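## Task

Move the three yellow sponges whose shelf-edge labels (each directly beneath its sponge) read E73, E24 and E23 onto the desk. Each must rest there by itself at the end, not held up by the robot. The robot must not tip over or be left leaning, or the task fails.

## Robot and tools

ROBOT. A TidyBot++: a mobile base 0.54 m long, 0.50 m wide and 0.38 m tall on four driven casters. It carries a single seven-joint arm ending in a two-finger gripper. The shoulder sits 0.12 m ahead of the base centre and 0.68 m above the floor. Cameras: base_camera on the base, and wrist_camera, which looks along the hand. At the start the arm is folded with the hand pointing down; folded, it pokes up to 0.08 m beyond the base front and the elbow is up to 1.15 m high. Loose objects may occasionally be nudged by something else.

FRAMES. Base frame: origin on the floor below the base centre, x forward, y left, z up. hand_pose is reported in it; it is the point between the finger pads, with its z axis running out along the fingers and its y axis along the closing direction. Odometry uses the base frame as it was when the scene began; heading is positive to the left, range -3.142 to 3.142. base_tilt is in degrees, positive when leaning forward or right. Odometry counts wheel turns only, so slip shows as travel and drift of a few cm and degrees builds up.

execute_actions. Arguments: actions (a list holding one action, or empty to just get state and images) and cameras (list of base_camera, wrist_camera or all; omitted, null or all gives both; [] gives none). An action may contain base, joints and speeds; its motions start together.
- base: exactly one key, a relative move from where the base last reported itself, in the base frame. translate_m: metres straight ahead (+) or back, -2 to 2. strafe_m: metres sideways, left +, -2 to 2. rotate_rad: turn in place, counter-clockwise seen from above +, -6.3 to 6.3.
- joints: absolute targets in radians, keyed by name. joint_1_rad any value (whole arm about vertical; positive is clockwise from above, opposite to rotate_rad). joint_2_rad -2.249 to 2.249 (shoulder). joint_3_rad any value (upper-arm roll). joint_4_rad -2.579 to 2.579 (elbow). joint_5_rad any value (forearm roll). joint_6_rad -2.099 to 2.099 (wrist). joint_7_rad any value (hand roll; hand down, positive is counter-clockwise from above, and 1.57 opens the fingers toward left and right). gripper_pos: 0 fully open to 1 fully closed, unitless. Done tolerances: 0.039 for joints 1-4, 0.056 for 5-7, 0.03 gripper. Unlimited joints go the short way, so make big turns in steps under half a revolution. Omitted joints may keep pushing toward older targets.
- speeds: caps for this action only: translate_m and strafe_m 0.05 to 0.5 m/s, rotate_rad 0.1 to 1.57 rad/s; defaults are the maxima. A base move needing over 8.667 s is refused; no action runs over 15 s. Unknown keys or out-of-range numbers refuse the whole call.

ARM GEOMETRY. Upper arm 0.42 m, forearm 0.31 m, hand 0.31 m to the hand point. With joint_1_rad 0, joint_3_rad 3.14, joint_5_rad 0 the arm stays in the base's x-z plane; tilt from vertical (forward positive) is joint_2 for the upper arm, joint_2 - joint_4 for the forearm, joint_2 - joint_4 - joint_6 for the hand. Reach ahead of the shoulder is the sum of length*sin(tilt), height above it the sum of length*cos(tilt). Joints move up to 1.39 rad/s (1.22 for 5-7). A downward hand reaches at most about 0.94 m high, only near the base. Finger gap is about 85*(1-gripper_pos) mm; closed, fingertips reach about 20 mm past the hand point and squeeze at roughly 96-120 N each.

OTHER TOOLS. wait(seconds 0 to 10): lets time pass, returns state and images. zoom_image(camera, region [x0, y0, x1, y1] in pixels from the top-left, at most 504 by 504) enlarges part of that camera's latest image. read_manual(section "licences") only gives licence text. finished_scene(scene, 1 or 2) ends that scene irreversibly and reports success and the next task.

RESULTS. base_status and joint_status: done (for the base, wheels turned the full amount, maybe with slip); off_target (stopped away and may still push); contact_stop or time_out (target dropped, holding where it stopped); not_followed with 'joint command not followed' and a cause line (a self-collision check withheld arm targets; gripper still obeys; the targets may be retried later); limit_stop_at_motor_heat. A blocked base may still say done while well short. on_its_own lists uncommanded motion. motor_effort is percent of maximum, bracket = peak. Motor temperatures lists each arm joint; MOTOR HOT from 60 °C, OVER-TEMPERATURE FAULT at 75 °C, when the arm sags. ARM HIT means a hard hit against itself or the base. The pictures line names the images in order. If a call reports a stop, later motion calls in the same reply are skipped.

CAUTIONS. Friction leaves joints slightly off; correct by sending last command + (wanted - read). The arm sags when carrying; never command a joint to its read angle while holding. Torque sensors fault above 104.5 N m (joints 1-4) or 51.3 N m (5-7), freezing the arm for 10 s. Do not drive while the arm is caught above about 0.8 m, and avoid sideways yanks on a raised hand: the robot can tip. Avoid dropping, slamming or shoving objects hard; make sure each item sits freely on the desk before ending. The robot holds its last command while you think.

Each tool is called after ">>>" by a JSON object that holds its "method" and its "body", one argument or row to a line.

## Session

>>> {"method": "execute_actions", "body": {
  "actions": []
}}

Scene clock: 0.00 s.
Motor temperatures (°C, as the motors report them): [34 34 29 29 34 43 45]
base_odometry: x=+0.000 y=+0.000 heading=+0.000 (m, m, rad; odometry frame)
base_tilt: forward=-0.1 right=+0.2 (deg)
base_status: not commanded
joint_positions: joint_1_rad=+0.056 joint_2_rad=-0.305 joint_3_rad=+3.150 joint_4_rad=-2.524 joint_5_rad=+0.003 joint_6_rad=-0.870 joint_7_rad=+1.514 gripper_pos=+0.000
joint_status: not commanded
motor_effort: joint_1_rad=+0 joint_2_rad=-4 joint_3_rad=+1 joint_4_rad=+17 joint_5_rad=-1 joint_6_rad=+1 joint_7_rad=+1 (%)
hand_pose: x=+0.2591 y=-0.0081 z=+0.5824 quat_wxyz=(+0.000, +0.998, -0.060, +0.026) (m; base frame)
pictures: base_camera, wrist_camera
Images, in order (width x height): base_camera 644x364, wrist_camera 644x476.

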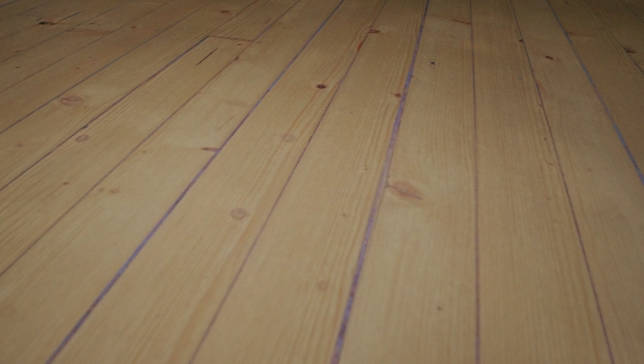

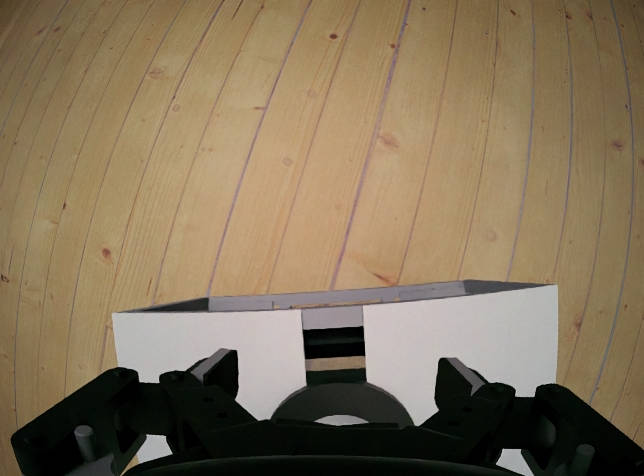

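>>> {"method": "execute_actions", "body": {
  "actions": [
    {"base":{"rotate_rad":-0.26},"joints":{"joint_6_rad":0.5,"joint_1_rad":0,"joint_7_rad":1.58}}
  ]
}}

>>> {"method": "execute_actions", "body": {
  "actions": [
    {"joints":{"joint_1_rad":-2.1}}
  ],
  "cameras": ["wrist_camera"]
}}

>>> {"method": "execute_actions", "body": {
  "actions": [
    {"joints":{"joint_1_rad":2.1}}
  ],
  "cameras": ["wrist_camera"]
}}

Scene clock: 2.03 s.
Motor temperatures (°C, as the motors report them): [34 34 29 29 34 43 45]
base_odometry: x=+0.000 y=+0.000 heading=-0.260 (m, m, rad; odometry frame)
base_tilt: forward=-0.1 right=+0.3 (deg)
base_status: done
joint_positions: joint_1_rad=+0.014 joint_2_rad=-0.305 joint_3_rad=+3.150 joint_4_rad=-2.524 joint_5_rad=+0.003 joint_6_rad=+0.503 joint_7_rad=+1.557 gripper_pos=+0.000
joint_status: all done
motor_effort: joint_1_rad=+1(0) joint_2_rad=-7(7) joint_3_rad=+1(1) joint_4_rad=+19(18) joint_5_rad=-1(1) joint_6_rad=+8(8) joint_7_rad=+1(2) (%)
hand_pose: x=+0.5512 y=-0.0083 z=+0.8479 quat_wxyz=(+0.002, +0.757, -0.013, +0.654) (m; base frame)
pictures: base_camera, wrist_camera
Images, in order (width x height): base_camera 644x364, wrist_camera 644x476.

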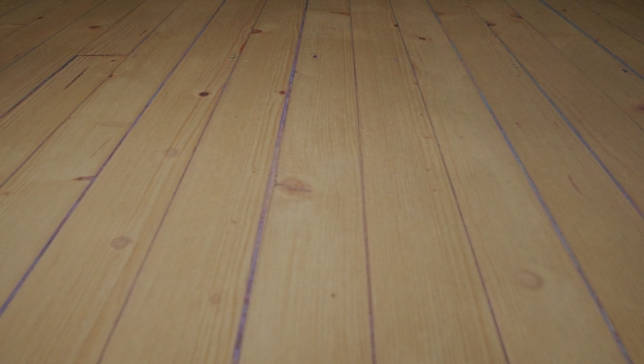

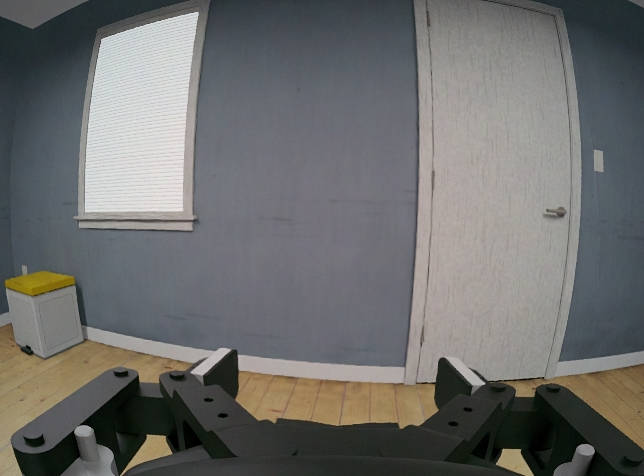

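Scene clock: 5.23 s.
Motor temperatures (°C, as the motors report them): [34 34 29 29 34 43 45]
base_odometry: x=+0.000 y=+0.000 heading=-0.260 (m, m, rad; odometry frame)
base_tilt: forward=-0.1 right=+0.3 (deg)
base_status: not commanded
joint_positions: joint_1_rad=-2.088 joint_2_rad=-0.305 joint_3_rad=+3.150 joint_4_rad=-2.524 joint_5_rad=+0.003 joint_6_rad=+0.503 joint_7_rad=+1.557 gripper_pos=+0.000
joint_status: all done
motor_effort: joint_1_rad=+1(1) joint_2_rad=-7(8) joint_3_rad=+1(2) joint_4_rad=+19(18) joint_5_rad=-1(1) joint_6_rad=+8(8) joint_7_rad=+1(1) (%)
hand_pose: x=-0.0930 y=+0.3767 z=+0.8479 quat_wxyz=(-0.566, +0.387, +0.650, +0.326) (m; base frame)
pictures: wrist_camera
Images, in order (width x height): wrist_camera 644x476.

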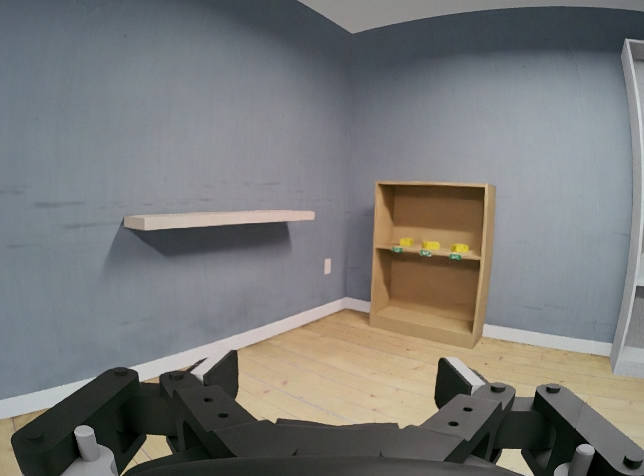

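Scene clock: 8.40 s.
Motor temperatures (°C, as the motors report them): [34 34 29 29 34 43 45]
base_odometry: x=+0.000 y=+0.000 heading=-0.260 (m, m, rad; odometry frame)
base_tilt: forward=-0.2 right=+0.2 (deg)
base_status: not commanded
joint_positions: joint_1_rad=-4.171 joint_2_rad=-0.305 joint_3_rad=+3.150 joint_4_rad=-2.524 joint_5_rad=+0.003 joint_6_rad=+0.503 joint_7_rad=+1.557 gripper_pos=+0.000
joint_status: all done
motor_effort: joint_1_rad=+0(1) joint_2_rad=-7(7) joint_3_rad=+1(1) joint_4_rad=+18(19) joint_5_rad=-1(1) joint_6_rad=+8(8) joint_7_rad=+2(2) (%)
hand_pose: x=-0.1055 y=-0.3694 z=+0.8479 quat_wxyz=(-0.568, -0.366, +0.662, -0.324) (m; base frame)
pictures: wrist_camera
Images, in order (width x height): wrist_camera 644x476.

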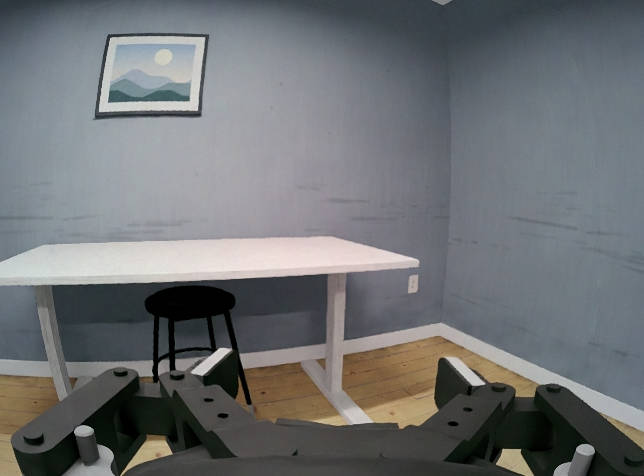

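>>> {"method": "execute_actions", "body": {
  "actions": [
    {"base":{"rotate_rad":-3.16},"joints":{"joint_1_rad":0}}
  ]
}}

Scene clock: 12.47 s.
Motor temperatures (°C, as the motors report them): [34 34 29 29 34 43 45]
base_odometry: x=+0.000 y=-0.001 heading=+2.864 (m, m, rad; odometry frame)
base_tilt: forward=-0.1 right=+0.2 (deg)
base_status: done
joint_positions: joint_1_rad=-6.270 joint_2_rad=-0.305 joint_3_rad=+3.150 joint_4_rad=-2.524 joint_5_rad=+0.003 joint_6_rad=+0.503 joint_7_rad=+1.557 gripper_pos=+0.000
joint_status: all done
motor_effort: joint_1_rad=+1(0) joint_2_rad=-8(8) joint_3_rad=+1(2) joint_4_rad=+19(19) joint_5_rad=-1(1) joint_6_rad=+8(9) joint_7_rad=+1(1) (%)
hand_pose: x=+0.5512 y=-0.0078 z=+0.8479 quat_wxyz=(-0.002, -0.757, +0.013, -0.654) (m; base frame)
pictures: base_camera, wrist_camera
Images, in order (width x height): base_camera 644x364, wrist_camera 644x476.

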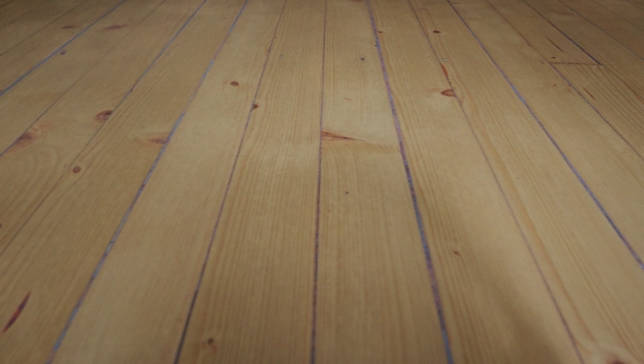

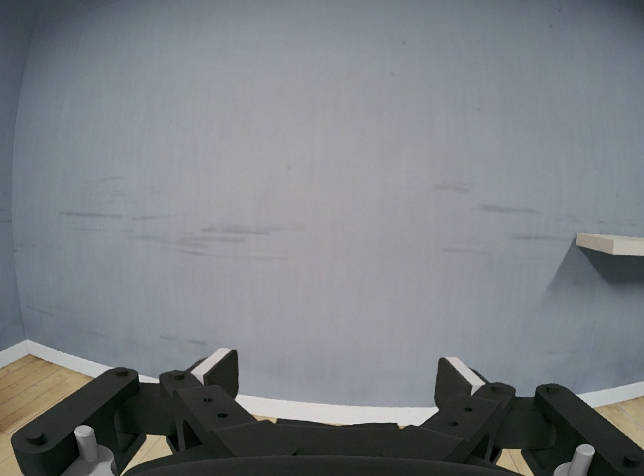

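>>> {"method": "execute_actions", "body": {
  "actions": [
    {"base":{"rotate_rad":-1.58}}
  ],
  "cameras": ["wrist_camera"]
}}

>>> {"method": "execute_actions", "body": {
  "actions": [
    {"base":{"translate_m":1.3}}
  ]
}}

Scene clock: 14.97 s.
Motor temperatures (°C, as the motors report them): [34 34 29 29 34 43 45]
base_odometry: x=+0.000 y=+0.000 heading=+1.285 (m, m, rad; odometry frame)
base_tilt: forward=-0.1 right=+0.3 (deg)
base_status: done
joint_positions: joint_1_rad=-6.274 joint_2_rad=-0.305 joint_3_rad=+3.150 joint_4_rad=-2.524 joint_5_rad=+0.003 joint_6_rad=+0.503 joint_7_rad=+1.557 gripper_pos=+0.000
joint_status: not commanded
motor_effort: joint_1_rad=+0(1) joint_2_rad=-7(8) joint_3_rad=+1(3) joint_4_rad=+19(19) joint_5_rad=-1(2) joint_6_rad=+8(8) joint_7_rad=+1(1) (%)
hand_pose: x=+0.5512 y=-0.0064 z=+0.8479 quat_wxyz=(-0.001, -0.757, +0.011, -0.654) (m; base frame)
pictures: wrist_camera
Images, in order (width x height): wrist_camera 644x476.

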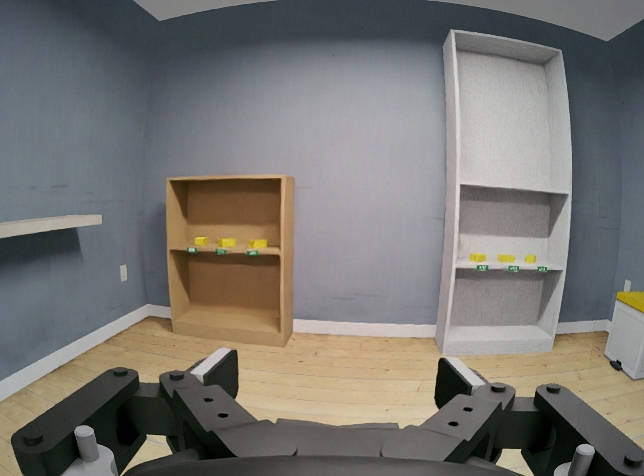

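Scene clock: 18.93 s.
Motor temperatures (°C, as the motors report them): [34 34 29 29 34 43 45]
base_odometry: x=+0.368 y=+1.247 heading=+1.284 (m, m, rad; odometry frame)
base_tilt: forward=-0.1 right=+0.3 (deg)
base_status: done
joint_positions: joint_1_rad=-6.274 joint_2_rad=-0.305 joint_3_rad=+3.150 joint_4_rad=-2.524 joint_5_rad=+0.003 joint_6_rad=+0.503 joint_7_rad=+1.557 gripper_pos=+0.000
joint_status: not commanded
motor_effort: joint_1_rad=+0(0) joint_2_rad=-7(10) joint_3_rad=+1(1) joint_4_rad=+18(19) joint_5_rad=-1(1) joint_6_rad=+8(9) joint_7_rad=+1(1) (%)
hand_pose: x=+0.5512 y=-0.0064 z=+0.8480 quat_wxyz=(-0.001, -0.757, +0.011, -0.654) (m; base frame)
pictures: base_camera, wrist_camera
Images, in order (width x height): base_camera 644x364, wrist_camera 644x476.

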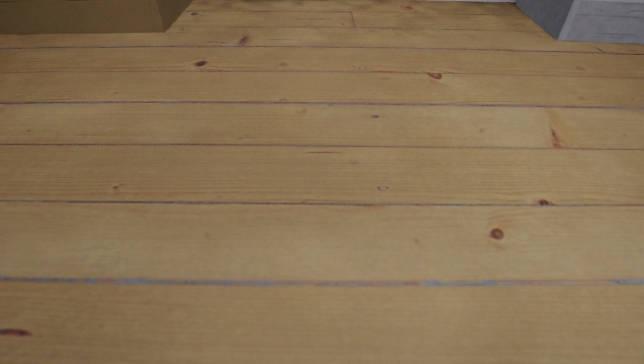

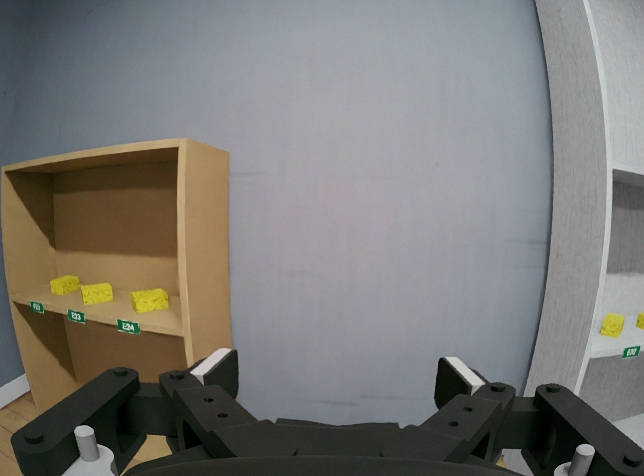

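>>> {"method": "execute_actions", "body": {
  "actions": [
    {"base":{"strafe_m":0.62},"joints":{"joint_2_rad":0.0,"joint_4_rad":-2.2,"joint_6_rad":0.45}}
  ]
}}

Scene clock: 21.97 s.
Motor temperatures (°C, as the motors report them): [34 34 29 29 34 43 45]
base_odometry: x=-0.227 y=+1.422 heading=+1.284 (m, m, rad; odometry frame)
base_tilt: forward=-0.1 right=+0.2 (deg)
base_status: done
joint_positions: joint_1_rad=-6.276 joint_2_rad=-0.011 joint_3_rad=+3.150 joint_4_rad=-2.219 joint_5_rad=+0.003 joint_6_rad=+0.473 joint_7_rad=+1.557 gripper_pos=+0.000
joint_status: all done
motor_effort: joint_1_rad=+0(2) joint_2_rad=-18(21) joint_3_rad=+0(1) joint_4_rad=+19(19) joint_5_rad=-1(0) joint_6_rad=+8(8) joint_7_rad=+1(1) (%)
hand_pose: x=+0.6742 y=-0.0072 z=+0.8649 quat_wxyz=(-0.001, -0.762, +0.010, -0.647) (m; base frame)
pictures: base_camera, wrist_camera
Images, in order (width x height): base_camera 644x364, wrist_camera 644x476.

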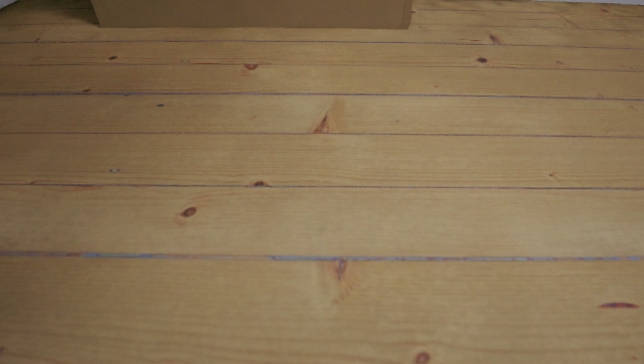

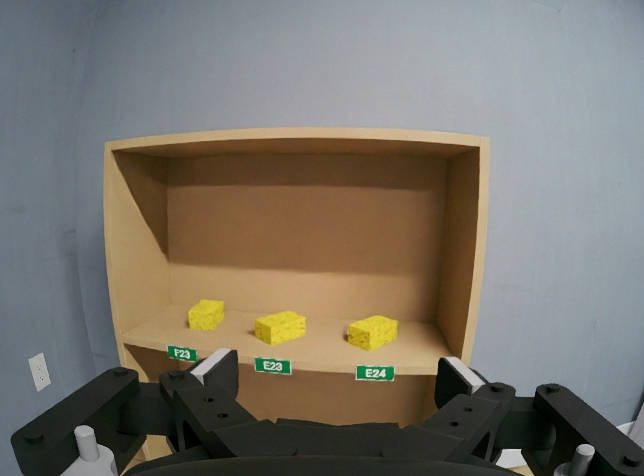

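>>> {"method": "execute_actions", "body": {
  "actions": [
    {"base":{"strafe_m":-0.09},"joints":{"joint_2_rad":0.86,"joint_4_rad":-0.7,"joint_3_rad":3.12,"joint_6_rad":-1.15}}
  ],
  "cameras": []
}}

>>> {"method": "execute_actions", "body": {
  "actions": [
    {"base":{"translate_m":0.27}}
  ]
}}

Scene clock: 25.90 s.
Motor temperatures (°C, as the motors report them): [34 34 29 29 34 43 45]
base_odometry: x=-0.141 y=+1.397 heading=+1.284 (m, m, rad; odometry frame)
base_tilt: forward=-0.1 right=+0.3 (deg)
base_status: done
joint_positions: joint_1_rad=-6.277 joint_2_rad=+0.843 joint_3_rad=+3.137 joint_4_rad=-0.721 joint_5_rad=+0.003 joint_6_rad=-1.128 joint_7_rad=+1.557 gripper_pos=+0.000
joint_status: all done
motor_effort: joint_1_rad=+0(2) joint_2_rad=-47(48) joint_3_rad=+0(1) joint_4_rad=+19(19) joint_5_rad=-1(1) joint_6_rad=+3(9) joint_7_rad=+1(1) (%)
hand_pose: x=+0.8827 y=-0.0014 z=+0.6839 quat_wxyz=(+0.002, -0.975, +0.008, -0.223) (m; base frame)
pictures: none
No camera images: the call's "cameras" was empty. Leave "cameras" out to get every camera's image.

Scene clock: 27.73 s.
Motor temperatures (°C, as the motors report them): [34 34 29 29 34 43 45]
base_odometry: x=-0.065 y=+1.656 heading=+1.285 (m, m, rad; odometry frame)
base_tilt: forward=-0.1 right=+0.1 (deg)
base_status: done
joint_positions: joint_1_rad=-6.277 joint_2_rad=+0.850 joint_3_rad=+3.136 joint_4_rad=-0.717 joint_5_rad=+0.003 joint_6_rad=-1.131 joint_7_rad=+1.557 gripper_pos=+0.000
joint_status: not commanded
motor_effort: joint_1_rad=+0(1) joint_2_rad=-48(49) joint_3_rad=+0(1) joint_4_rad=+20(20) joint_5_rad=-1(1) joint_6_rad=+3(4) joint_7_rad=+1(2) (%)
hand_pose: x=+0.8830 y=-0.0010 z=+0.6795 quat_wxyz=(+0.002, -0.975, +0.008, -0.220) (m; base frame)
pictures: base_camera, wrist_camera
Images, in order (width x height): base_camera 644x364, wrist_camera 644x476.

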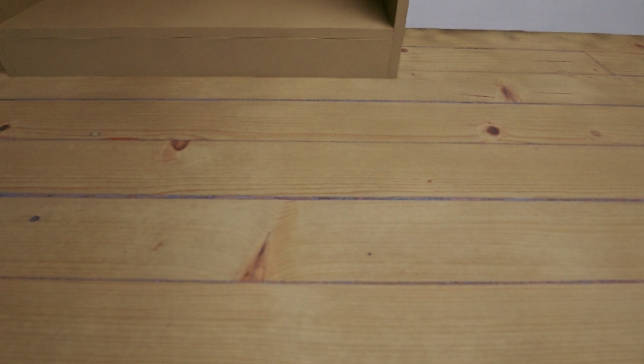

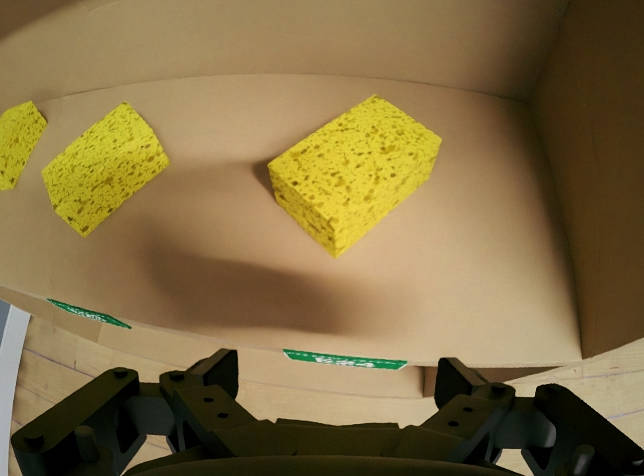

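>>> {"method": "execute_actions", "body": {
  "actions": [
    {"base":{"strafe_m":-0.012},"speeds":{"strafe_m":0.05},"joints":{"joint_4_rad":-0.78,"joint_6_rad":-0.99,"joint_7_rad":0.7}}
  ],
  "cameras": []
}}

>>> {"method": "execute_actions", "body": {
  "actions": [
    {"base":{"translate_m":0.07},"speeds":{"translate_m":0.08}}
  ],
  "cameras": ["wrist_camera"]
}}

Scene clock: 30.90 s.
Motor temperatures (°C, as the motors report them): [34 34 29 29 34 43 45]
base_odometry: x=-0.053 y=+1.653 heading=+1.286 (m, m, rad; odometry frame)
base_tilt: forward=-0.1 right=+0.3 (deg)
base_status: done
joint_positions: joint_1_rad=-6.279 joint_2_rad=+0.850 joint_3_rad=+3.133 joint_4_rad=-0.761 joint_5_rad=+0.003 joint_6_rad=-1.011 joint_7_rad=+0.699 gripper_pos=+0.000
joint_status: all done
motor_effort: joint_1_rad=+0(4) joint_2_rad=-48(48) joint_3_rad=+0(1) joint_4_rad=+19(20) joint_5_rad=-1(2) joint_6_rad=+4(4) joint_7_rad=+1(1) (%)
hand_pose: x=+0.9036 y=+0.0014 z=+0.6766 quat_wxyz=(+0.110, -0.876, +0.408, -0.232) (m; base frame)
pictures: none
No camera images: the call's "cameras" was empty. Leave "cameras" out to get every camera's image.

Scene clock: 32.30 s.
Motor temperatures (°C, as the motors report them): [34 34 29 29 34 43 45]
base_odometry: x=-0.033 y=+1.720 heading=+1.285 (m, m, rad; odometry frame)
base_tilt: forward=-0.1 right=+0.2 (deg)
base_status: done
joint_positions: joint_1_rad=-6.279 joint_2_rad=+0.851 joint_3_rad=+3.133 joint_4_rad=-0.762 joint_5_rad=+0.003 joint_6_rad=-1.010 joint_7_rad=+0.699 gripper_pos=+0.000
joint_status: not commanded
motor_effort: joint_1_rad=+1(5) joint_2_rad=-47(51) joint_3_rad=+0(1) joint_4_rad=+20(20) joint_5_rad=-1(0) joint_6_rad=+4(4) joint_7_rad=+2(1) (%)
hand_pose: x=+0.9036 y=+0.0020 z=+0.6757 quat_wxyz=(+0.110, -0.876, +0.408, -0.231) (m; base frame)
pictures: wrist_camera
Images, in order (width x height): wrist_camera 644x476.

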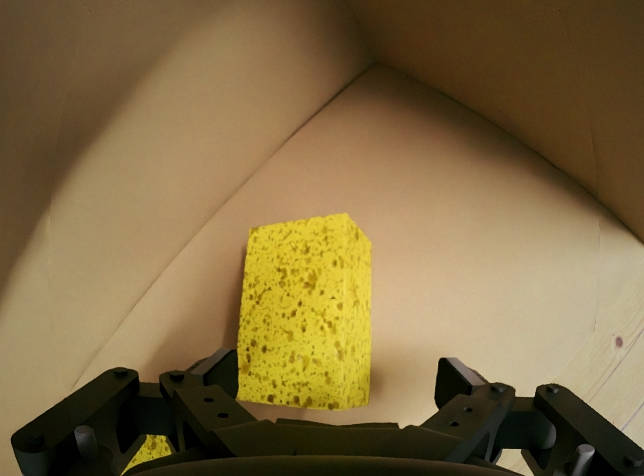

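>>> {"method": "execute_actions", "body": {
  "actions": [
    {"base":{"translate_m":0.035},"speeds":{"translate_m":0.05},"joints":{"joint_2_rad":0.89,"joint_6_rad":-0.97}}
  ],
  "cameras": ["wrist_camera"]
}}

Scene clock: 33.83 s.
Motor temperatures (°C, as the motors report them): [34 35 29 29 34 43 45]
base_odometry: x=-0.023 y=+1.754 heading=+1.285 (m, m, rad; odometry frame)
base_tilt: forward=-0.1 right=+0.2 (deg)
base_status: done
joint_positions: joint_1_rad=-6.279 joint_2_rad=+0.877 joint_3_rad=+3.132 joint_4_rad=-0.765 joint_5_rad=+0.003 joint_6_rad=-0.991 joint_7_rad=+0.699 gripper_pos=+0.000
joint_status: all done
motor_effort: joint_1_rad=+1(3) joint_2_rad=-48(50) joint_3_rad=+0(2) joint_4_rad=+19(20) joint_5_rad=-1(2) joint_6_rad=+4(5) joint_7_rad=+1(1) (%)
hand_pose: x=+0.9076 y=+0.0022 z=+0.6567 quat_wxyz=(+0.108, -0.878, +0.408, -0.227) (m; base frame)
pictures: wrist_camera
Images, in order (width x height): wrist_camera 644x476.

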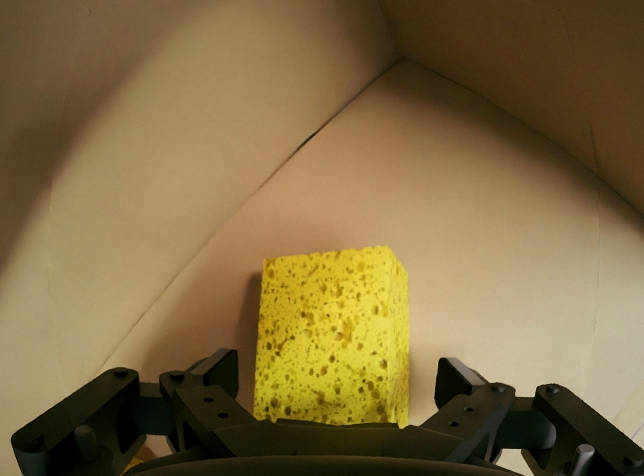

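>>> {"method": "execute_actions", "body": {
  "actions": [
    {"base":{"translate_m":0.02},"speeds":{"translate_m":0.05},"joints":{"joint_2_rad":0.935,"joint_6_rad":-0.95}}
  ],
  "cameras": ["wrist_camera"]
}}

Scene clock: 35.50 s.
Motor temperatures (°C, as the motors report them): [34 35 29 29 34 43 45]
base_odometry: x=-0.017 y=+1.773 heading=+1.284 (m, m, rad; odometry frame)
base_tilt: forward=+0.0 right=+0.3 (deg)
base_status: done
joint_positions: joint_1_rad=-6.279 joint_2_rad=+0.908 joint_3_rad=+3.132 joint_4_rad=-0.764 joint_5_rad=+0.003 joint_6_rad=-0.964 joint_7_rad=+0.699 gripper_pos=+0.000
joint_status: all done
motor_effort: joint_1_rad=+1(3) joint_2_rad=-38(50) joint_3_rad=+0(1) joint_4_rad=+14(21) joint_5_rad=-2(2) joint_6_rad=+3(5) joint_7_rad=+1(1) (%)
hand_pose: x=+0.9140 y=+0.0024 z=+0.6364 quat_wxyz=(+0.108, -0.878, +0.409, -0.225) (m; base frame)
pictures: wrist_camera
Images, in order (width x height): wrist_camera 644x476.

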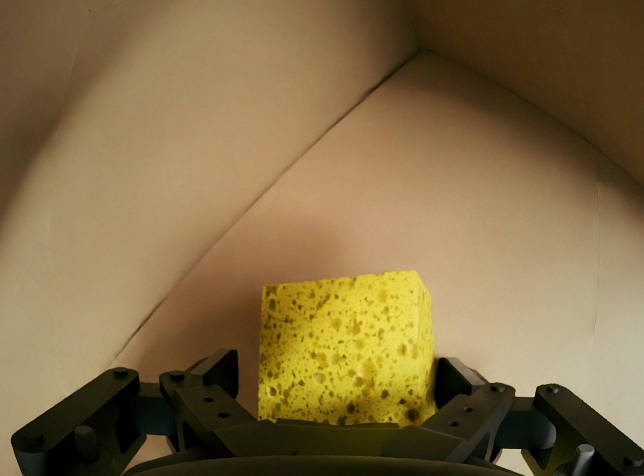

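>>> {"method": "execute_actions", "body": {
  "actions": [
    {"joints":{"joint_2_rad":0.9,"gripper_pos":1}}
  ],
  "cameras": ["wrist_camera"]
}}

>>> {"method": "execute_actions", "body": {
  "actions": [
    {"joints":{"joint_2_rad":0.86}}
  ],
  "cameras": ["wrist_camera"]
}}

Scene clock: 37.03 s.
Motor temperatures (°C, as the motors report them): [34 35 29 29 34 43 45]
base_odometry: x=-0.017 y=+1.773 heading=+1.284 (m, m, rad; odometry frame)
base_tilt: forward=-0.1 right=+0.2 (deg)
base_status: not commanded
joint_positions: joint_1_rad=-6.279 joint_2_rad=+0.898 joint_3_rad=+3.132 joint_4_rad=-0.765 joint_5_rad=+0.003 joint_6_rad=-0.964 joint_7_rad=+0.699 gripper_pos=+0.329
joint_status: gripper_pos off_target (ended at +0.329, target +1.000); the others done
motor_effort: joint_1_rad=+0(1) joint_2_rad=-47(50) joint_3_rad=+0(2) joint_4_rad=+19(20) joint_5_rad=-1(2) joint_6_rad=+4(4) joint_7_rad=+1(1) (%)
hand_pose: x=+0.9144 y=+0.0027 z=+0.6448 quat_wxyz=(+0.110, -0.877, +0.408, -0.230) (m; base frame)
pictures: wrist_camera
Images, in order (width x height): wrist_camera 644x476.

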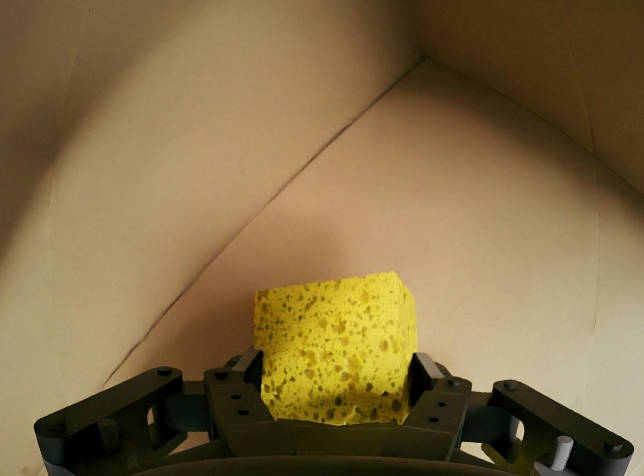

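Scene clock: 37.83 s.
Motor temperatures (°C, as the motors report them): [34 35 29 29 34 43 45]
base_odometry: x=-0.017 y=+1.773 heading=+1.284 (m, m, rad; odometry frame)
base_tilt: forward=-0.1 right=+0.2 (deg)
base_status: not commanded
joint_positions: joint_1_rad=-6.279 joint_2_rad=+0.876 joint_3_rad=+3.132 joint_4_rad=-0.766 joint_5_rad=+0.003 joint_6_rad=-0.964 joint_7_rad=+0.699 gripper_pos=+0.329
joint_status: all done
motor_effort: joint_1_rad=+0(0) joint_2_rad=-48(51) joint_3_rad=+0(0) joint_4_rad=+20(20) joint_5_rad=-1(1) joint_6_rad=+4(4) joint_7_rad=+1(1) (%)
hand_pose: x=+0.9146 y=+0.0027 z=+0.6614 quat_wxyz=(+0.114, -0.874, +0.407, -0.239) (m; base frame)
pictures: wrist_camera
Images, in order (width x height): wrist_camera 644x476.

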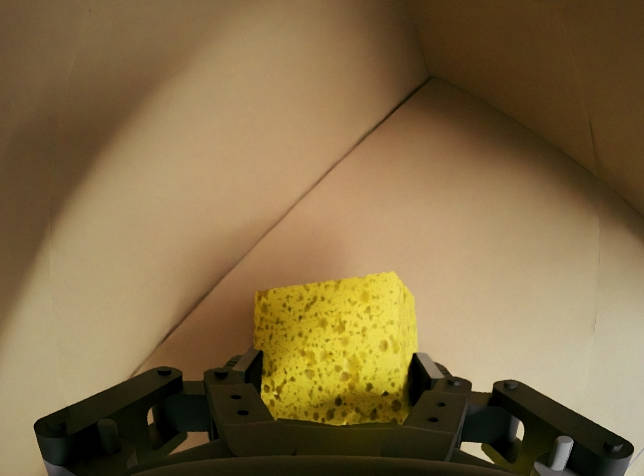

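>>> {"method": "execute_actions", "body": {
  "actions": [
    {"base":{"translate_m":-0.4}}
  ],
  "cameras": []
}}

>>> {"method": "execute_actions", "body": {
  "actions": [
    {"base":{"translate_m":-1.1},"joints":{"joint_1_rad":3.1,"joint_2_rad":0.5,"joint_4_rad":-0.85,"joint_6_rad":-1.0}}
  ],
  "cameras": ["wrist_camera"]
}}

Scene clock: 40.87 s.
Motor temperatures (°C, as the motors report them): [34 35 29 29 34 43 45]
base_odometry: x=-0.130 y=+1.389 heading=+1.284 (m, m, rad; odometry frame)
base_tilt: forward=-0.1 right=+0.2 (deg)
base_status: done
joint_positions: joint_1_rad=-6.280 joint_2_rad=+0.870 joint_3_rad=+3.130 joint_4_rad=-0.767 joint_5_rad=+0.003 joint_6_rad=-0.964 joint_7_rad=+0.699 gripper_pos=+0.329
joint_status: not commanded
motor_effort: joint_1_rad=+0(4) joint_2_rad=-48(52) joint_3_rad=+0(2) joint_4_rad=+19(21) joint_5_rad=-1(0) joint_6_rad=+4(5) joint_7_rad=+1(1) (%)
hand_pose: x=+0.9146 y=+0.0042 z=+0.6658 quat_wxyz=(+0.116, -0.874, +0.406, -0.241) (m; base frame)
pictures: none
No camera images: the call's "cameras" was empty. Leave "cameras" out to get every camera's image.

Scene clock: 44.77 s.
Motor temperatures (°C, as the motors report them): [34 35 29 29 34 43 45]
base_odometry: x=-0.442 y=+0.334 heading=+1.284 (m, m, rad; odometry frame)
base_tilt: forward=-0.2 right=+0.2 (deg)
base_status: done
joint_positions: joint_1_rad=-3.187 joint_2_rad=+0.518 joint_3_rad=+3.125 joint_4_rad=-0.829 joint_5_rad=+0.003 joint_6_rad=-0.976 joint_7_rad=+0.699 gripper_pos=+0.329
joint_status: all done
motor_effort: joint_1_rad=+0(5) joint_2_rad=-39(52) joint_3_rad=+0(3) joint_4_rad=+20(21) joint_5_rad=-1(2) joint_6_rad=+6(6) joint_7_rad=+1(1) (%)
hand_pose: x=-0.6216 y=-0.0430 z=+0.9047 quat_wxyz=(-0.354, +0.364, +0.842, -0.181) (m; base frame)
pictures: wrist_camera
Images, in order (width x height): wrist_camera 644x476.

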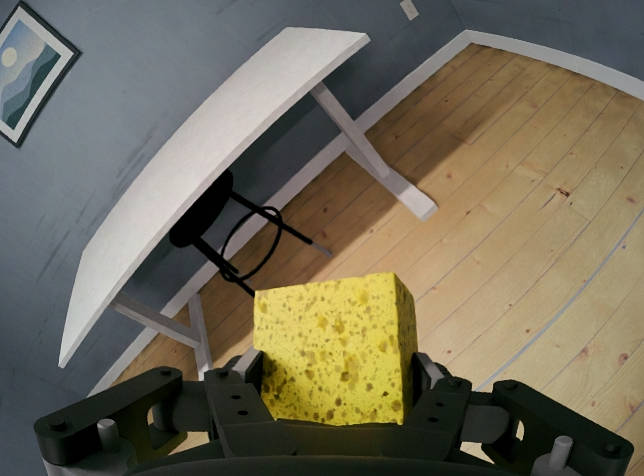

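>>> {"method": "execute_actions", "body": {
  "actions": [
    {"base":{"translate_m":-0.7}}
  ],
  "cameras": ["wrist_camera"]
}}

Scene clock: 49.70 s.
Motor temperatures (°C, as the motors report them): [34 35 29 29 34 43 45]
base_odometry: x=-0.639 y=-0.337 heading=+1.284 (m, m, rad; odometry frame)
base_tilt: forward=-0.1 right=+0.2 (deg)
base_status: done
joint_positions: joint_1_rad=-3.187 joint_2_rad=+0.510 joint_3_rad=+3.125 joint_4_rad=-0.832 joint_5_rad=+0.003 joint_6_rad=-0.981 joint_7_rad=+0.699 gripper_pos=+0.329
joint_status: not commanded
motor_effort: joint_1_rad=+0(1) joint_2_rad=-39(42) joint_3_rad=+0(0) joint_4_rad=+21(21) joint_5_rad=-1(1) joint_6_rad=+6(6) joint_7_rad=+1(1) (%)
hand_pose: x=-0.6184 y=-0.0429 z=+0.9080 quat_wxyz=(-0.355, +0.364, +0.842, -0.181) (m; base frame)
pictures: wrist_camera
Images, in order (width x height): wrist_camera 644x476.

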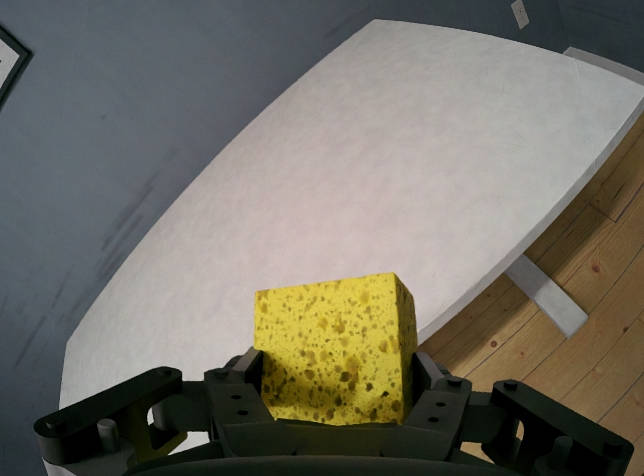

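>>> {"method": "execute_actions", "body": {
  "actions": [
    {"base":{"translate_m":-0.27},"joints":{"joint_2_rad":0.56,"joint_6_rad":-1.22}}
  ],
  "cameras": []
}}

>>> {"method": "execute_actions", "body": {
  "actions": [
    {"joints":{"joint_2_rad":0.63,"joint_6_rad":-1.13}}
  ],
  "cameras": ["wrist_camera"]
}}

Scene clock: 51.90 s.
Motor temperatures (°C, as the motors report them): [34 35 29 29 34 43 45]
base_odometry: x=-0.716 y=-0.597 heading=+1.284 (m, m, rad; odometry frame)
base_tilt: forward=-0.1 right=+0.2 (deg)
base_status: done
joint_positions: joint_1_rad=-3.187 joint_2_rad=+0.554 joint_3_rad=+3.125 joint_4_rad=-0.841 joint_5_rad=+0.003 joint_6_rad=-1.215 joint_7_rad=+0.699 gripper_pos=+0.329
joint_status: all done
motor_effort: joint_1_rad=+0(1) joint_2_rad=-39(43) joint_3_rad=+0(0) joint_4_rad=+19(21) joint_5_rad=-1(1) joint_6_rad=+4(6) joint_7_rad=+1(1) (%)
hand_pose: x=-0.5682 y=-0.0401 z=+0.8266 quat_wxyz=(-0.233, +0.382, +0.886, -0.120) (m; base frame)
pictures: none
No camera images: the call's "cameras" was empty. Leave "cameras" out to get every camera's image.

Scene clock: 52.87 s.
Motor temperatures (°C, as the motors report them): [34 35 29 29 34 43 45]
base_odometry: x=-0.716 y=-0.597 heading=+1.284 (m, m, rad; odometry frame)
base_tilt: forward=-0.2 right=+0.3 (deg)
base_status: not commanded
joint_positions: joint_1_rad=-3.187 joint_2_rad=+0.625 joint_3_rad=+3.125 joint_4_rad=-0.841 joint_5_rad=+0.003 joint_6_rad=-1.149 joint_7_rad=+0.699 gripper_pos=+0.329
joint_status: all done
motor_effort: joint_1_rad=+0(1) joint_2_rad=-41(44) joint_3_rad=+0(0) joint_4_rad=+20(21) joint_5_rad=-1(1) joint_6_rad=+4(4) joint_7_rad=+1(1) (%)
hand_pose: x=-0.5949 y=-0.0415 z=+0.7867 quat_wxyz=(-0.231, +0.383, +0.886, -0.120) (m; base frame)
pictures: wrist_camera
Images, in order (width x height): wrist_camera 644x476.

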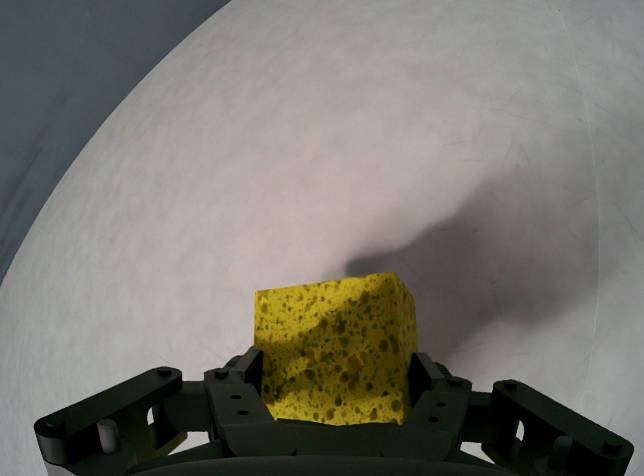

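>>> {"method": "execute_actions", "body": {
  "actions": [
    {"joints":{"joint_2_rad":0.67,"joint_6_rad":-1.1}}
  ],
  "cameras": ["wrist_camera"]
}}

Scene clock: 53.87 s.
Motor temperatures (°C, as the motors report them): [34 35 29 29 34 43 45]
base_odometry: x=-0.716 y=-0.597 heading=+1.284 (m, m, rad; odometry frame)
base_tilt: forward=-0.2 right=+0.2 (deg)
base_status: not commanded
joint_positions: joint_1_rad=-3.187 joint_2_rad=+0.659 joint_3_rad=+3.125 joint_4_rad=-0.841 joint_5_rad=+0.003 joint_6_rad=-1.122 joint_7_rad=+0.699 gripper_pos=+0.329
joint_status: all done
motor_effort: joint_1_rad=+1(0) joint_2_rad=-43(44) joint_3_rad=+0(1) joint_4_rad=+20(20) joint_5_rad=-1(1) joint_6_rad=+4(4) joint_7_rad=+2(0) (%)
hand_pose: x=-0.6054 y=-0.0420 z=+0.7667 quat_wxyz=(-0.228, +0.383, +0.887, -0.118) (m; base frame)
pictures: wrist_camera
Images, in order (width x height): wrist_camera 644x476.

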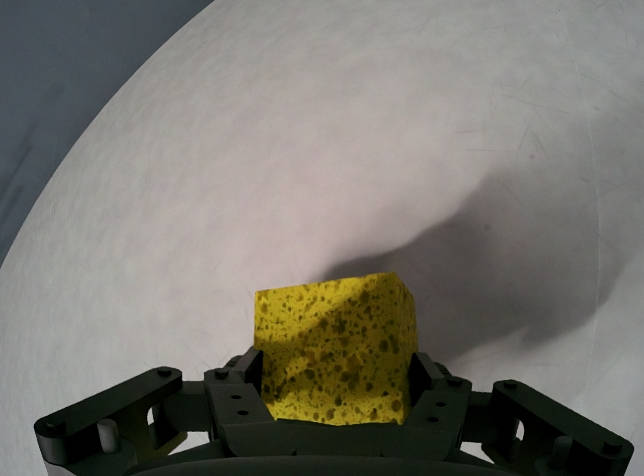

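>>> {"method": "execute_actions", "body": {
  "actions": [
    {"joints":{"joint_2_rad":0.71,"joint_6_rad":-1.07}}
  ],
  "cameras": ["wrist_camera"]
}}

Scene clock: 54.77 s.
Motor temperatures (°C, as the motors report them): [34 35 29 29 34 43 45]
base_odometry: x=-0.716 y=-0.596 heading=+1.284 (m, m, rad; odometry frame)
base_tilt: forward=-0.2 right=+0.3 (deg)
base_status: not commanded
joint_positions: joint_1_rad=-3.187 joint_2_rad=+0.685 joint_3_rad=+3.125 joint_4_rad=-0.841 joint_5_rad=+0.003 joint_6_rad=-1.090 joint_7_rad=+0.699 gripper_pos=+0.329
joint_status: all done
motor_effort: joint_1_rad=+0(0) joint_2_rad=-38(43) joint_3_rad=-1(0) joint_4_rad=+17(20) joint_5_rad=-1(1) joint_6_rad=+4(4) joint_7_rad=+0(1) (%)
hand_pose: x=-0.6160 y=-0.0426 z=+0.7526 quat_wxyz=(-0.230, +0.383, +0.886, -0.120) (m; base frame)
pictures: wrist_camera
Images, in order (width x height): wrist_camera 644x476.

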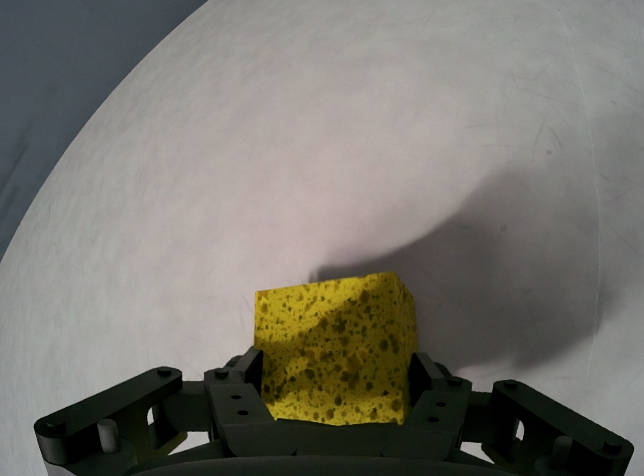

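>>> {"method": "execute_actions", "body": {
  "actions": [
    {"joints":{"joint_2_rad":0.66,"gripper_pos":0}}
  ],
  "cameras": []
}}

>>> {"method": "execute_actions", "body": {
  "actions": [
    {"joints":{"joint_2_rad":0.45}}
  ],
  "cameras": ["wrist_camera"]
}}

>>> {"method": "execute_actions", "body": {
  "actions": [
    {"base":{"translate_m":2.0},"joints":{"joint_1_rad":-0.01,"joint_7_rad":1.58}}
  ],
  "cameras": []
}}

>>> {"method": "execute_actions", "body": {
  "actions": [
    {"base":{"strafe_m":0.21},"joints":{"joint_2_rad":0.855,"joint_4_rad":-0.745,"joint_6_rad":-0.99}}
  ],
  "cameras": []
}}

>>> {"method": "execute_actions", "body": {
  "actions": [
    {"base":{"translate_m":0.3}}
  ]
}}

Scene clock: 56.53 s.
Motor temperatures (°C, as the motors report them): [34 35 29 29 34 43 45]
base_odometry: x=-0.716 y=-0.596 heading=+1.284 (m, m, rad; odometry frame)
base_tilt: forward=-0.2 right=+0.3 (deg)
base_status: not commanded
joint_positions: joint_1_rad=-3.187 joint_2_rad=+0.681 joint_3_rad=+3.125 joint_4_rad=-0.841 joint_5_rad=+0.003 joint_6_rad=-1.090 joint_7_rad=+0.699 gripper_pos=+0.000
joint_status: all done
motor_effort: joint_1_rad=+1(0) joint_2_rad=-43(43) joint_3_rad=+0(0) joint_4_rad=+20(20) joint_5_rad=-1(1) joint_6_rad=+4(4) joint_7_rad=+1(1) (%)
hand_pose: x=-0.6156 y=-0.0426 z=+0.7550 quat_wxyz=(-0.232, +0.383, +0.886, -0.120) (m; base frame)
pictures: none
No camera images: the call's "cameras" was empty. Leave "cameras" out to get every camera's image.

Scene clock: 58.00 s.
Motor temperatures (°C, as the motors report them): [34 36 29 29 34 43 45]
base_odometry: x=-0.716 y=-0.596 heading=+1.284 (m, m, rad; odometry frame)
base_tilt: forward=-0.1 right=+0.2 (deg)
base_status: not commanded
joint_positions: joint_1_rad=-3.187 joint_2_rad=+0.443 joint_3_rad=+3.125 joint_4_rad=-0.841 joint_5_rad=+0.003 joint_6_rad=-1.090 joint_7_rad=+0.699 gripper_pos=+0.000
joint_status: all done
motor_effort: joint_1_rad=+0(1) joint_2_rad=-35(46) joint_3_rad=+0(0) joint_4_rad=+20(21) joint_5_rad=-1(1) joint_6_rad=+5(6) joint_7_rad=+1(1) (%)
hand_pose: x=-0.5777 y=-0.0408 z=+0.9265 quat_wxyz=(-0.333, +0.367, +0.852, -0.170) (m; base frame)
pictures: wrist_camera
Images, in order (width x height): wrist_camera 644x476.

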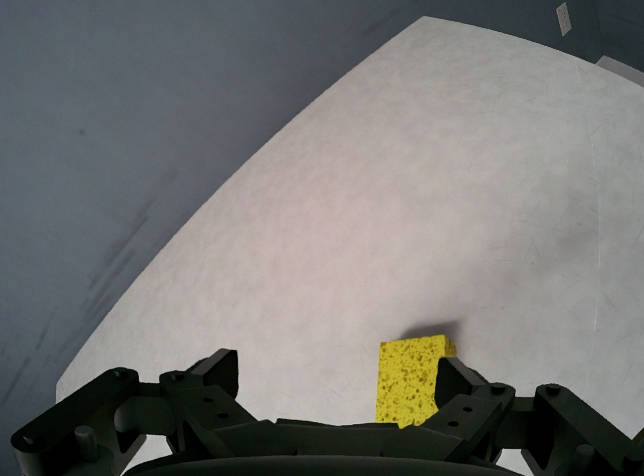

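Scene clock: 63.50 s.
Motor temperatures (°C, as the motors report them): [34 36 29 29 34 43 45]
base_odometry: x=-0.153 y=+1.323 heading=+1.285 (m, m, rad; odometry frame)
base_tilt: forward=-0.1 right=+0.2 (deg)
base_status: done
joint_positions: joint_1_rad=-6.289 joint_2_rad=+0.454 joint_3_rad=+3.125 joint_4_rad=-0.841 joint_5_rad=+0.003 joint_6_rad=-1.087 joint_7_rad=+1.557 gripper_pos=+0.000
joint_status: all done
motor_effort: joint_1_rad=+0(4) joint_2_rad=-38(41) joint_3_rad=+0(2) joint_4_rad=+20(21) joint_5_rad=-1(2) joint_6_rad=+5(6) joint_7_rad=+1(1) (%)
hand_pose: x=+0.8199 y=+0.0136 z=+0.9202 quat_wxyz=(+0.009, -0.929, -0.002, -0.371) (m; base frame)
pictures: none
No camera images: the call's "cameras" was empty. Leave "cameras" out to get every camera's image.

Scene clock: 65.40 s.
Motor temperatures (°C, as the motors report them): [34 36 29 29 34 43 45]
base_odometry: x=-0.354 y=+1.382 heading=+1.285 (m, m, rad; odometry frame)
base_tilt: forward=-0.1 right=+0.2 (deg)
base_status: done
joint_positions: joint_1_rad=-6.299 joint_2_rad=+0.861 joint_3_rad=+3.124 joint_4_rad=-0.763 joint_5_rad=+0.003 joint_6_rad=-1.013 joint_7_rad=+1.557 gripper_pos=+0.000
joint_status: all done
motor_effort: joint_1_rad=+0(3) joint_2_rad=-48(53) joint_3_rad=+0(2) joint_4_rad=+19(21) joint_5_rad=-1(2) joint_6_rad=+4(6) joint_7_rad=+1(1) (%)
hand_pose: x=+0.9020 y=+0.0221 z=+0.6670 quat_wxyz=(+0.010, -0.968, -0.005, -0.249) (m; base frame)
pictures: none
No camera images: the call's "cameras" was empty. Leave "cameras" out to get every camera's image.

Scene clock: 67.33 s.
Motor temperatures (°C, as the motors report them): [34 36 29 29 34 43 45]
base_odometry: x=-0.270 y=+1.670 heading=+1.285 (m, m, rad; odometry frame)
base_tilt: forward=-0.1 right=+0.2 (deg)
base_status: done
joint_positions: joint_1_rad=-6.299 joint_2_rad=+0.860 joint_3_rad=+3.124 joint_4_rad=-0.762 joint_5_rad=+0.003 joint_6_rad=-1.009 joint_7_rad=+1.557 gripper_pos=+0.000
joint_status: not commanded
motor_effort: joint_1_rad=+1(1) joint_2_rad=-48(52) joint_3_rad=+0(1) joint_4_rad=+19(21) joint_5_rad=-1(2) joint_6_rad=+4(5) joint_7_rad=+1(1) (%)
hand_pose: x=+0.9035 y=+0.0222 z=+0.6691 quat_wxyz=(+0.010, -0.968, -0.005, -0.253) (m; base frame)
pictures: base_camera, wrist_camera
Images, in order (width x height): base_camera 644x364, wrist_camera 644x476.

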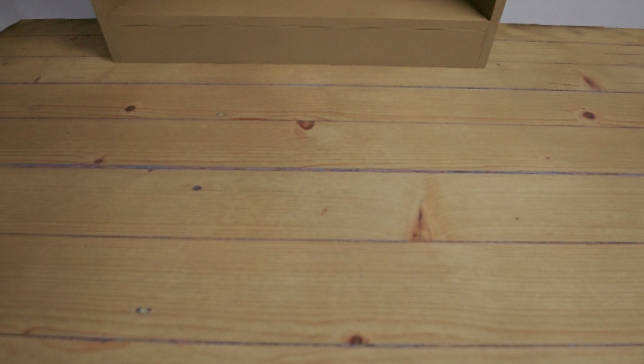

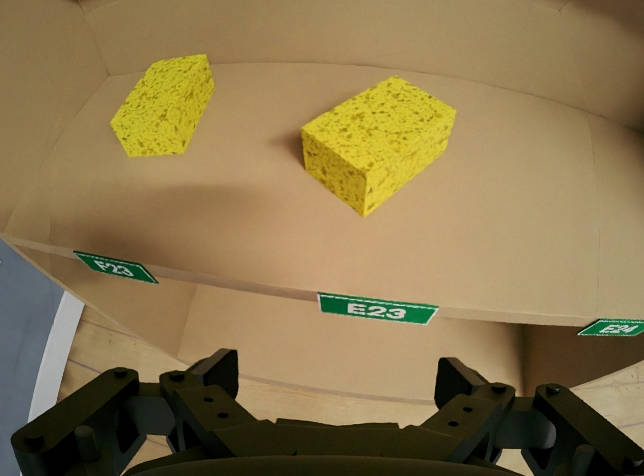

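>>> {"method": "execute_actions", "body": {
  "actions": [
    {"base":{"strafe_m":-0.032},"speeds":{"strafe_m":0.05},"joints":{"joint_2_rad":0.835,"joint_7_rad":0.7}}
  ],
  "cameras": []
}}

>>> {"method": "execute_actions", "body": {
  "actions": [
    {"base":{"translate_m":0.12},"speeds":{"translate_m":0.1}}
  ],
  "cameras": ["wrist_camera"]
}}

Scene clock: 69.07 s.
Motor temperatures (°C, as the motors report them): [34 36 29 29 34 43 45]
base_odometry: x=-0.239 y=+1.661 heading=+1.286 (m, m, rad; odometry frame)
base_tilt: forward=-0.2 right=+0.2 (deg)
base_status: done
joint_positions: joint_1_rad=-6.296 joint_2_rad=+0.856 joint_3_rad=+3.124 joint_4_rad=-0.762 joint_5_rad=+0.003 joint_6_rad=-1.009 joint_7_rad=+0.699 gripper_pos=+0.000
joint_status: all done
motor_effort: joint_1_rad=+1(5) joint_2_rad=-47(49) joint_3_rad=+0(1) joint_4_rad=+19(20) joint_5_rad=-1(0) joint_6_rad=+4(4) joint_7_rad=+1(2) (%)
hand_pose: x=+0.9036 y=+0.0200 z=+0.6725 quat_wxyz=(+0.115, -0.881, +0.399, -0.227) (m; base frame)
pictures: none
No camera images: the call's "cameras" was empty. Leave "cameras" out to get every camera's image.

Scene clock: 70.83 s.
Motor temperatures (°C, as the motors report them): [34 36 29 29 34 43 45]
base_odometry: x=-0.205 y=+1.777 heading=+1.285 (m, m, rad; odometry frame)
base_tilt: forward=-0.1 right=+0.2 (deg)
base_status: done
joint_positions: joint_1_rad=-6.296 joint_2_rad=+0.849 joint_3_rad=+3.124 joint_4_rad=-0.761 joint_5_rad=+0.003 joint_6_rad=-1.009 joint_7_rad=+0.699 gripper_pos=+0.000
joint_status: not commanded
motor_effort: joint_1_rad=+0(3) joint_2_rad=-47(50) joint_3_rad=+0(1) joint_4_rad=+20(22) joint_5_rad=-1(0) joint_6_rad=+4(5) joint_7_rad=+1(1) (%)
hand_pose: x=+0.9040 y=+0.0200 z=+0.6775 quat_wxyz=(+0.116, -0.880, +0.398, -0.231) (m; base frame)
pictures: wrist_camera
Images, in order (width x height): wrist_camera 644x476.

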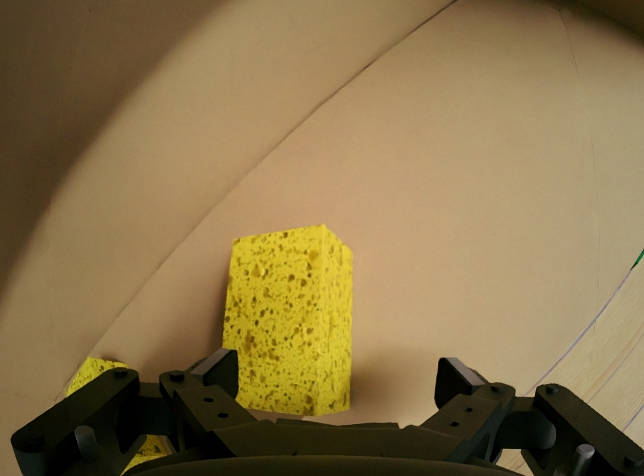

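>>> {"method": "execute_actions", "body": {
  "actions": [
    {"base":{"translate_m":0.045},"speeds":{"translate_m":0.05},"joints":{"joint_7_rad":0.65}}
  ],
  "cameras": []
}}

>>> {"method": "execute_actions", "body": {
  "actions": [
    {"base":{"translate_m":0.015},"speeds":{"translate_m":0.05},"joints":{"joint_2_rad":0.905,"joint_6_rad":-0.955}}
  ],
  "cameras": ["wrist_camera"]
}}

Scene clock: 72.63 s.
Motor temperatures (°C, as the motors report them): [34 36 29 29 34 43 45]
base_odometry: x=-0.192 y=+1.820 heading=+1.285 (m, m, rad; odometry frame)
base_tilt: forward=+0.0 right=+0.3 (deg)
base_status: done
joint_positions: joint_1_rad=-6.296 joint_2_rad=+0.848 joint_3_rad=+3.124 joint_4_rad=-0.761 joint_5_rad=+0.003 joint_6_rad=-1.008 joint_7_rad=+0.669 gripper_pos=+0.000
joint_status: all done
motor_effort: joint_1_rad=+0(3) joint_2_rad=-48(49) joint_3_rad=+0(2) joint_4_rad=+19(20) joint_5_rad=-1(2) joint_6_rad=+4(4) joint_7_rad=+1(1) (%)
hand_pose: x=+0.9041 y=+0.0200 z=+0.6787 quat_wxyz=(+0.120, -0.874, +0.411, -0.229) (m; base frame)
pictures: none
No camera images: the call's "cameras" was empty. Leave "cameras" out to get every camera's image.

Scene clock: 73.57 s.
Motor temperatures (°C, as the motors report them): [34 36 29 29 34 43 45]
base_odometry: x=-0.188 y=+1.835 heading=+1.284 (m, m, rad; odometry frame)
base_tilt: forward=-0.1 right=+0.3 (deg)
base_status: done
joint_positions: joint_1_rad=-6.296 joint_2_rad=+0.900 joint_3_rad=+3.124 joint_4_rad=-0.758 joint_5_rad=+0.003 joint_6_rad=-0.976 joint_7_rad=+0.669 gripper_pos=+0.000
joint_status: all done
motor_effort: joint_1_rad=+0(3) joint_2_rad=-49(52) joint_3_rad=+0(2) joint_4_rad=+19(20) joint_5_rad=-1(1) joint_6_rad=+4(5) joint_7_rad=+1(1) (%)
hand_pose: x=+0.9127 y=+0.0200 z=+0.6439 quat_wxyz=(+0.117, -0.876, +0.413, -0.222) (m; base frame)
pictures: wrist_camera
Images, in order (width x height): wrist_camera 644x476.

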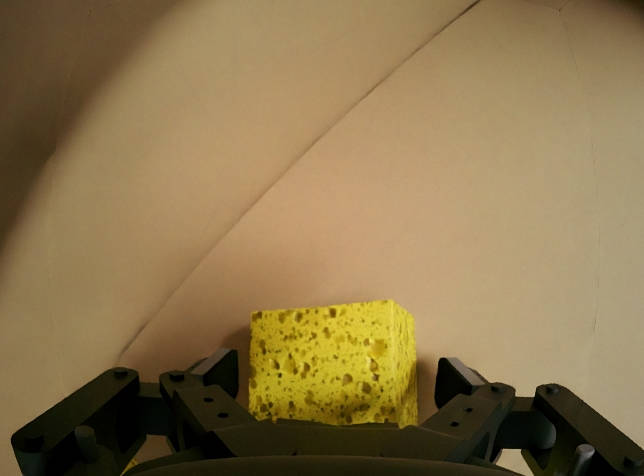

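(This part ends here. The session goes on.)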